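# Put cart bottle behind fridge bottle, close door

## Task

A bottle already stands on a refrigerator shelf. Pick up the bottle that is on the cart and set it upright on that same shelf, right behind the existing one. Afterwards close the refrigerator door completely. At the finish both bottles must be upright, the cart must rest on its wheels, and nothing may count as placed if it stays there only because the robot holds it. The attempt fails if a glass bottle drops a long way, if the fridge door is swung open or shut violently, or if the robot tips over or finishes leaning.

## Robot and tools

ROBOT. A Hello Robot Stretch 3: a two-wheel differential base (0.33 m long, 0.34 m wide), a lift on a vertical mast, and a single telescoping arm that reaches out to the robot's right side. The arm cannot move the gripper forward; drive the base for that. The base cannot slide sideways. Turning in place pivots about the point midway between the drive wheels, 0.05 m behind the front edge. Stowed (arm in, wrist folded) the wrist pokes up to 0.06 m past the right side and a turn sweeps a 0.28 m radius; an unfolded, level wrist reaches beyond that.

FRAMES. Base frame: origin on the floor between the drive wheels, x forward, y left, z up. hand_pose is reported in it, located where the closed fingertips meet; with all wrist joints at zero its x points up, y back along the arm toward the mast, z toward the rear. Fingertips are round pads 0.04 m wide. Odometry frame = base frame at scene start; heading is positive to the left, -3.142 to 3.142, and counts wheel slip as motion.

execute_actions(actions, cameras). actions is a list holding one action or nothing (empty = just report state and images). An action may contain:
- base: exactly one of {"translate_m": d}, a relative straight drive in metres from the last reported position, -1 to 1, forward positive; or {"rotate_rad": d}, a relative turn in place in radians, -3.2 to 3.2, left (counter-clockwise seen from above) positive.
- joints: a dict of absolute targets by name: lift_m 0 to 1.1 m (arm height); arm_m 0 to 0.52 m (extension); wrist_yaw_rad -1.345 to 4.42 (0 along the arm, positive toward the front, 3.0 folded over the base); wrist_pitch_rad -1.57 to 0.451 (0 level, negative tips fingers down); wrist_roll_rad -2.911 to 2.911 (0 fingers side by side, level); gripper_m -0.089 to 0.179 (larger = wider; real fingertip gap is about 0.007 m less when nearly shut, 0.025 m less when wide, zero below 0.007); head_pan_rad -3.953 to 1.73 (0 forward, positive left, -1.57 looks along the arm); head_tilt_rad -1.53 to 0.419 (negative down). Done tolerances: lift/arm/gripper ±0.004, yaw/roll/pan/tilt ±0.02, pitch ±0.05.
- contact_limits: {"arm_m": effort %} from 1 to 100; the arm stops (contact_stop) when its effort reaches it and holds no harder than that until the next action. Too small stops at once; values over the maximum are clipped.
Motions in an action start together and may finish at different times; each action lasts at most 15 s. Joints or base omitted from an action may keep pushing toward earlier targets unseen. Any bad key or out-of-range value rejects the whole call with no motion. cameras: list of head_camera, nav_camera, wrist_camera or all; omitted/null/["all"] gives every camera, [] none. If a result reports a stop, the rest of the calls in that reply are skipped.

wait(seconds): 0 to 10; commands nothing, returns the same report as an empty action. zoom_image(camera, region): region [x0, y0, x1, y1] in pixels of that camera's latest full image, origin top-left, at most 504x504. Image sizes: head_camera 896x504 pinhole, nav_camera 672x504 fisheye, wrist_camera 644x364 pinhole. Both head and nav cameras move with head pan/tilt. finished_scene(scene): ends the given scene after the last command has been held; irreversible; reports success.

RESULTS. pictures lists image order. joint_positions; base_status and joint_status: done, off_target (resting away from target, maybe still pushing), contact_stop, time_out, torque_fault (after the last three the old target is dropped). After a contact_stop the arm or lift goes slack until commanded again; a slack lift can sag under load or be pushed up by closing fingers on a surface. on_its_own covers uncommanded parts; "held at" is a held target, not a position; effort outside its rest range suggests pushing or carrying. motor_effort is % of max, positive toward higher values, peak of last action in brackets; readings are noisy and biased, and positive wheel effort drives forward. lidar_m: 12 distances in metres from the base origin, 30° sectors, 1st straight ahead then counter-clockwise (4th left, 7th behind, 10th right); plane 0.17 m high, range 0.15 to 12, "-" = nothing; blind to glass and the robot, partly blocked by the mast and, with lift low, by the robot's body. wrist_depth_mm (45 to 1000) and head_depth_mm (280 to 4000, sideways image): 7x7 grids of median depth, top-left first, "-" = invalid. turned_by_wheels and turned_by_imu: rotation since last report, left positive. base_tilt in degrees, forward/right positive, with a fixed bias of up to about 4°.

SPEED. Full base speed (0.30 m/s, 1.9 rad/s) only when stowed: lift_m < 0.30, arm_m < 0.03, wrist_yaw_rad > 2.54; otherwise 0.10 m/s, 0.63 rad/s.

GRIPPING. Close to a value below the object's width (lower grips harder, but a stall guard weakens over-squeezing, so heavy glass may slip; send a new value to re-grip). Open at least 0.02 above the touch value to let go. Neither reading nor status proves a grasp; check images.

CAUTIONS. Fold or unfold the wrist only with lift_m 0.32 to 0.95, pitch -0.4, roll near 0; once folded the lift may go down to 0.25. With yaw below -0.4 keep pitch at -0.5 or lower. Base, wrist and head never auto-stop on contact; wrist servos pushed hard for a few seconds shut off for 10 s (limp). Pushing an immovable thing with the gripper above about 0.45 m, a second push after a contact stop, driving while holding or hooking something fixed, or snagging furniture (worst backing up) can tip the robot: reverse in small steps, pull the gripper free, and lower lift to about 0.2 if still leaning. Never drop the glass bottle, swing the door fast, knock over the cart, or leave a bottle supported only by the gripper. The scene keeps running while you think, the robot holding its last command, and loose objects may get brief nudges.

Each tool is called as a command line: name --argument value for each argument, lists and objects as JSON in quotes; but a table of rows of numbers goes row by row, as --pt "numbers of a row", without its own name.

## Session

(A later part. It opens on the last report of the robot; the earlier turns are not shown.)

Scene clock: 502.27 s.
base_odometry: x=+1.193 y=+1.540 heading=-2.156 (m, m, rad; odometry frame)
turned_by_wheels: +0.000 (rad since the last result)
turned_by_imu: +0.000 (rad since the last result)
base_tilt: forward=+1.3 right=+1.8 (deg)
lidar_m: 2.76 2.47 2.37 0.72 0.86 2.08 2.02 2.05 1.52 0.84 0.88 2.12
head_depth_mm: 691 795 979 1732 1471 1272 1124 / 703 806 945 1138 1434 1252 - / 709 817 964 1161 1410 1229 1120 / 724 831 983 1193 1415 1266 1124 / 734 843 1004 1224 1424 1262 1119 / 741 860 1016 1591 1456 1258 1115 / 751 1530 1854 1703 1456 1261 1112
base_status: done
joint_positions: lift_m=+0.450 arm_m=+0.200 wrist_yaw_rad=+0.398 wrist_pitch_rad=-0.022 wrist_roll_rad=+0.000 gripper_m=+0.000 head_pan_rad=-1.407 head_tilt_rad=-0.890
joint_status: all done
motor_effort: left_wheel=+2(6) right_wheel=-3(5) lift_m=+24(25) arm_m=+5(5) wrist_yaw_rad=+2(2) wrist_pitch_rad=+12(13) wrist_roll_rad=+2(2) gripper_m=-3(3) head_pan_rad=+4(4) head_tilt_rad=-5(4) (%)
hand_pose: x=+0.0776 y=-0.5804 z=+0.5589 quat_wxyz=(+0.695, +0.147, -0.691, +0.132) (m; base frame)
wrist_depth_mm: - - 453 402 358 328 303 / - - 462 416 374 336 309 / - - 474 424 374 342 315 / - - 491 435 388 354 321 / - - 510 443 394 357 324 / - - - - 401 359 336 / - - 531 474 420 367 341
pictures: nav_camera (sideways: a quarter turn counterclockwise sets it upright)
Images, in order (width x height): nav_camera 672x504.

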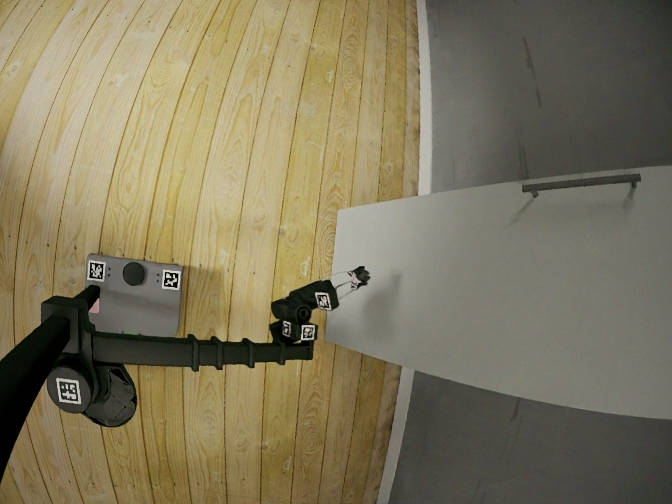

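execute_actions --actions '[{"base":{"translate_m":0.12},"joints":{"arm_m":0.38,"wrist_yaw_rad":0}}]' --cameras '["nav_camera"]'

execute_actions --actions '[{"joints":{"arm_m":0.45},"contact_limits":{"arm_m":20}}]' --cameras '["nav_camera"]'

Scene clock: 510.07 s.
base_odometry: x=+1.126 y=+1.439 heading=-2.156 (m, m, rad; odometry frame)
turned_by_wheels: +0.000 (rad since the last result)
turned_by_imu: +0.001 (rad since the last result)
base_tilt: forward=+1.2 right=+1.9 (deg)
lidar_m: 2.64 2.35 2.38 0.75 0.75 2.20 2.13 2.06 0.87 0.84 0.88 2.13
head_depth_mm: 695 794 930 1115 1434 1279 1125 / 705 807 945 1134 1375 1315 - / 712 820 963 1127 1398 1266 1122 / 726 834 983 1199 1423 1271 1122 / 722 846 1009 1304 1419 1266 1118 / 1303 1539 1819 1706 1455 1259 1117 / 1353 1559 1846 1701 1447 1261 1112
base_status: done
joint_positions: lift_m=+0.450 arm_m=+0.380 wrist_yaw_rad=+0.002 wrist_pitch_rad=-0.021 wrist_roll_rad=+0.000 gripper_m=+0.000 head_pan_rad=-1.407 head_tilt_rad=-0.890
joint_status: all done
motor_effort: left_wheel=+1(6) right_wheel=-3(5) lift_m=+24(24) arm_m=+5(5) wrist_yaw_rad=-2(3) wrist_pitch_rad=+12(13) wrist_roll_rad=+2(2) gripper_m=-3(4) head_pan_rad=+4(4) head_tilt_rad=-4(4) (%)
hand_pose: x=-0.0209 y=-0.7803 z=+0.5590 quat_wxyz=(+0.707, +0.009, -0.707, -0.007) (m; base frame)
wrist_depth_mm: 203 201 203 203 202 204 203 / 207 206 208 207 208 208 207 / 212 213 211 212 213 212 212 / 216 217 217 215 218 216 219 / 222 221 224 221 223 221 225 / 228 227 228 - 227 228 229 / 233 234 235 233 232 235 235
pictures: nav_camera (sideways: a quarter turn counterclockwise sets it upright)
Images, in order (width x height): nav_camera 672x504.

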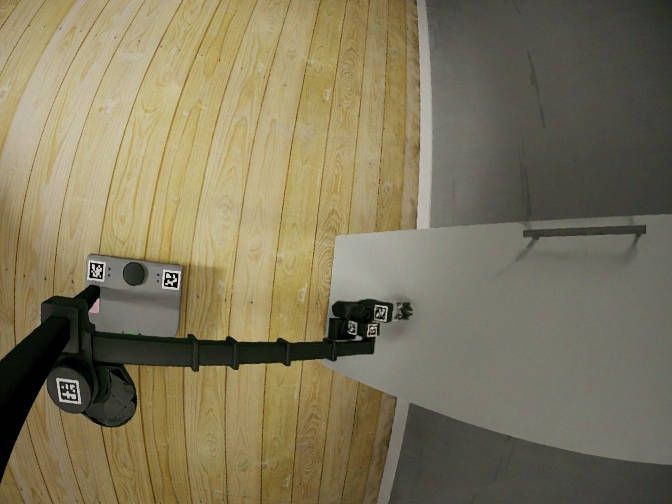

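Scene clock: 511.80 s.
base_odometry: x=+1.126 y=+1.439 heading=-2.156 (m, m, rad; odometry frame)
turned_by_wheels: +0.000 (rad since the last result)
turned_by_imu: +0.000 (rad since the last result)
base_tilt: forward=+1.3 right=+1.6 (deg)
lidar_m: 2.64 2.35 2.38 0.75 0.75 2.20 2.14 2.05 0.87 0.84 0.88 2.12
head_depth_mm: 694 798 928 1124 1428 1276 1124 / 705 805 948 1113 1393 1305 - / 715 819 960 1130 1417 1264 1123 / 723 834 985 1196 1413 1264 1123 / 720 848 1008 1294 1422 1262 1114 / 1309 1536 1835 1701 1458 1266 1118 / 1347 1557 1845 1700 1451 1256 1113
base_status: not commanded
joint_positions: lift_m=+0.450 arm_m=+0.423 wrist_yaw_rad=-0.006 wrist_pitch_rad=-0.023 wrist_roll_rad=+0.000 gripper_m=+0.000 head_pan_rad=-1.407 head_tilt_rad=-0.890
joint_status: arm_m contact_stop (moved +0.043 of +0.070)
on_its_own: arm_m is slack since a contact_stop, until your next command for it (your +0.450 is given up)
motor_effort: left_wheel=-1(3) right_wheel=+2(6) lift_m=+25(24) arm_m=+0(22) wrist_yaw_rad=+5(8) wrist_pitch_rad=+13(17) wrist_roll_rad=+2(2) gripper_m=-2(4) head_pan_rad=+4(5) head_tilt_rad=-4(4) (%)
contact_limits: arm_m 20 (drawing in: default 32, maximum 52; extending or still: default 44, maximum 71)
hand_pose: x=-0.0231 y=-0.8236 z=+0.5587 quat_wxyz=(+0.707, +0.006, -0.707, -0.011) (m; base frame)
wrist_depth_mm: 161 161 162 162 163 164 164 / 164 166 165 167 168 166 168 / 169 169 169 170 171 172 171 / 174 174 174 175 175 176 176 / 177 177 178 177 179 179 181 / 181 182 182 - 184 185 185 / 187 187 188 190 188 190 190
pictures: nav_camera (sideways: a quarter turn counterclockwise sets it upright)
Images, in order (width x height): nav_camera 672x504.

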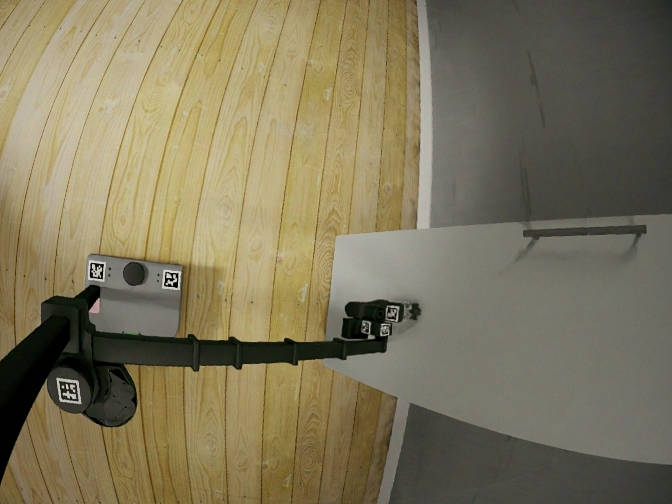

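execute_actions --actions '[{"joints":{"arm_m":0.37}}]' --cameras '[]'

finished_scene --scene 1

Scene clock: 516.30 s.
base_odometry: x=+1.126 y=+1.439 heading=-2.156 (m, m, rad; odometry frame)
turned_by_wheels: +0.000 (rad since the last result)
turned_by_imu: +0.001 (rad since the last result)
base_tilt: forward=+1.2 right=+1.8 (deg)
lidar_m: 2.64 2.36 2.38 0.75 0.75 2.21 2.13 2.06 0.87 0.84 0.88 2.12
head_depth_mm: 695 795 931 1118 1429 1272 1130 / 704 808 947 1136 1383 1308 - / 715 820 962 1137 1395 1261 1119 / 725 833 983 1204 1419 1271 1122 / 721 847 1006 1307 1423 1266 1115 / 1299 1532 1815 1697 1441 1264 1120 / 1347 1563 1884 1702 1446 1257 1120
base_status: not commanded
joint_positions: lift_m=+0.450 arm_m=+0.370 wrist_yaw_rad=-0.002 wrist_pitch_rad=-0.022 wrist_roll_rad=+0.000 gripper_m=+0.000 head_pan_rad=-1.407 head_tilt_rad=-0.890
joint_status: all done
motor_effort: left_wheel=+1(1) right_wheel=-1(2) lift_m=+24(25) arm_m=-5(4) wrist_yaw_rad=+2(6) wrist_pitch_rad=+13(13) wrist_roll_rad=+1(2) gripper_m=-3(3) head_pan_rad=+4(5) head_tilt_rad=-4(4) (%)
hand_pose: x=-0.0221 y=-0.7709 z=+0.5589 quat_wxyz=(+0.707, +0.007, -0.707, -0.009) (m; base frame)
wrist_depth_mm: 211 212 211 211 212 212 212 / 214 215 216 216 216 216 218 / 221 220 221 222 222 222 224 / 227 226 225 228 227 227 227 / 233 229 232 233 233 233 235 / 234 237 236 - 239 238 241 / 243 245 241 245 243 246 247
pictures: none
No camera images: the call's "cameras" was empty. Leave "cameras" out to get every camera's image.

The scene is finished: the task was done.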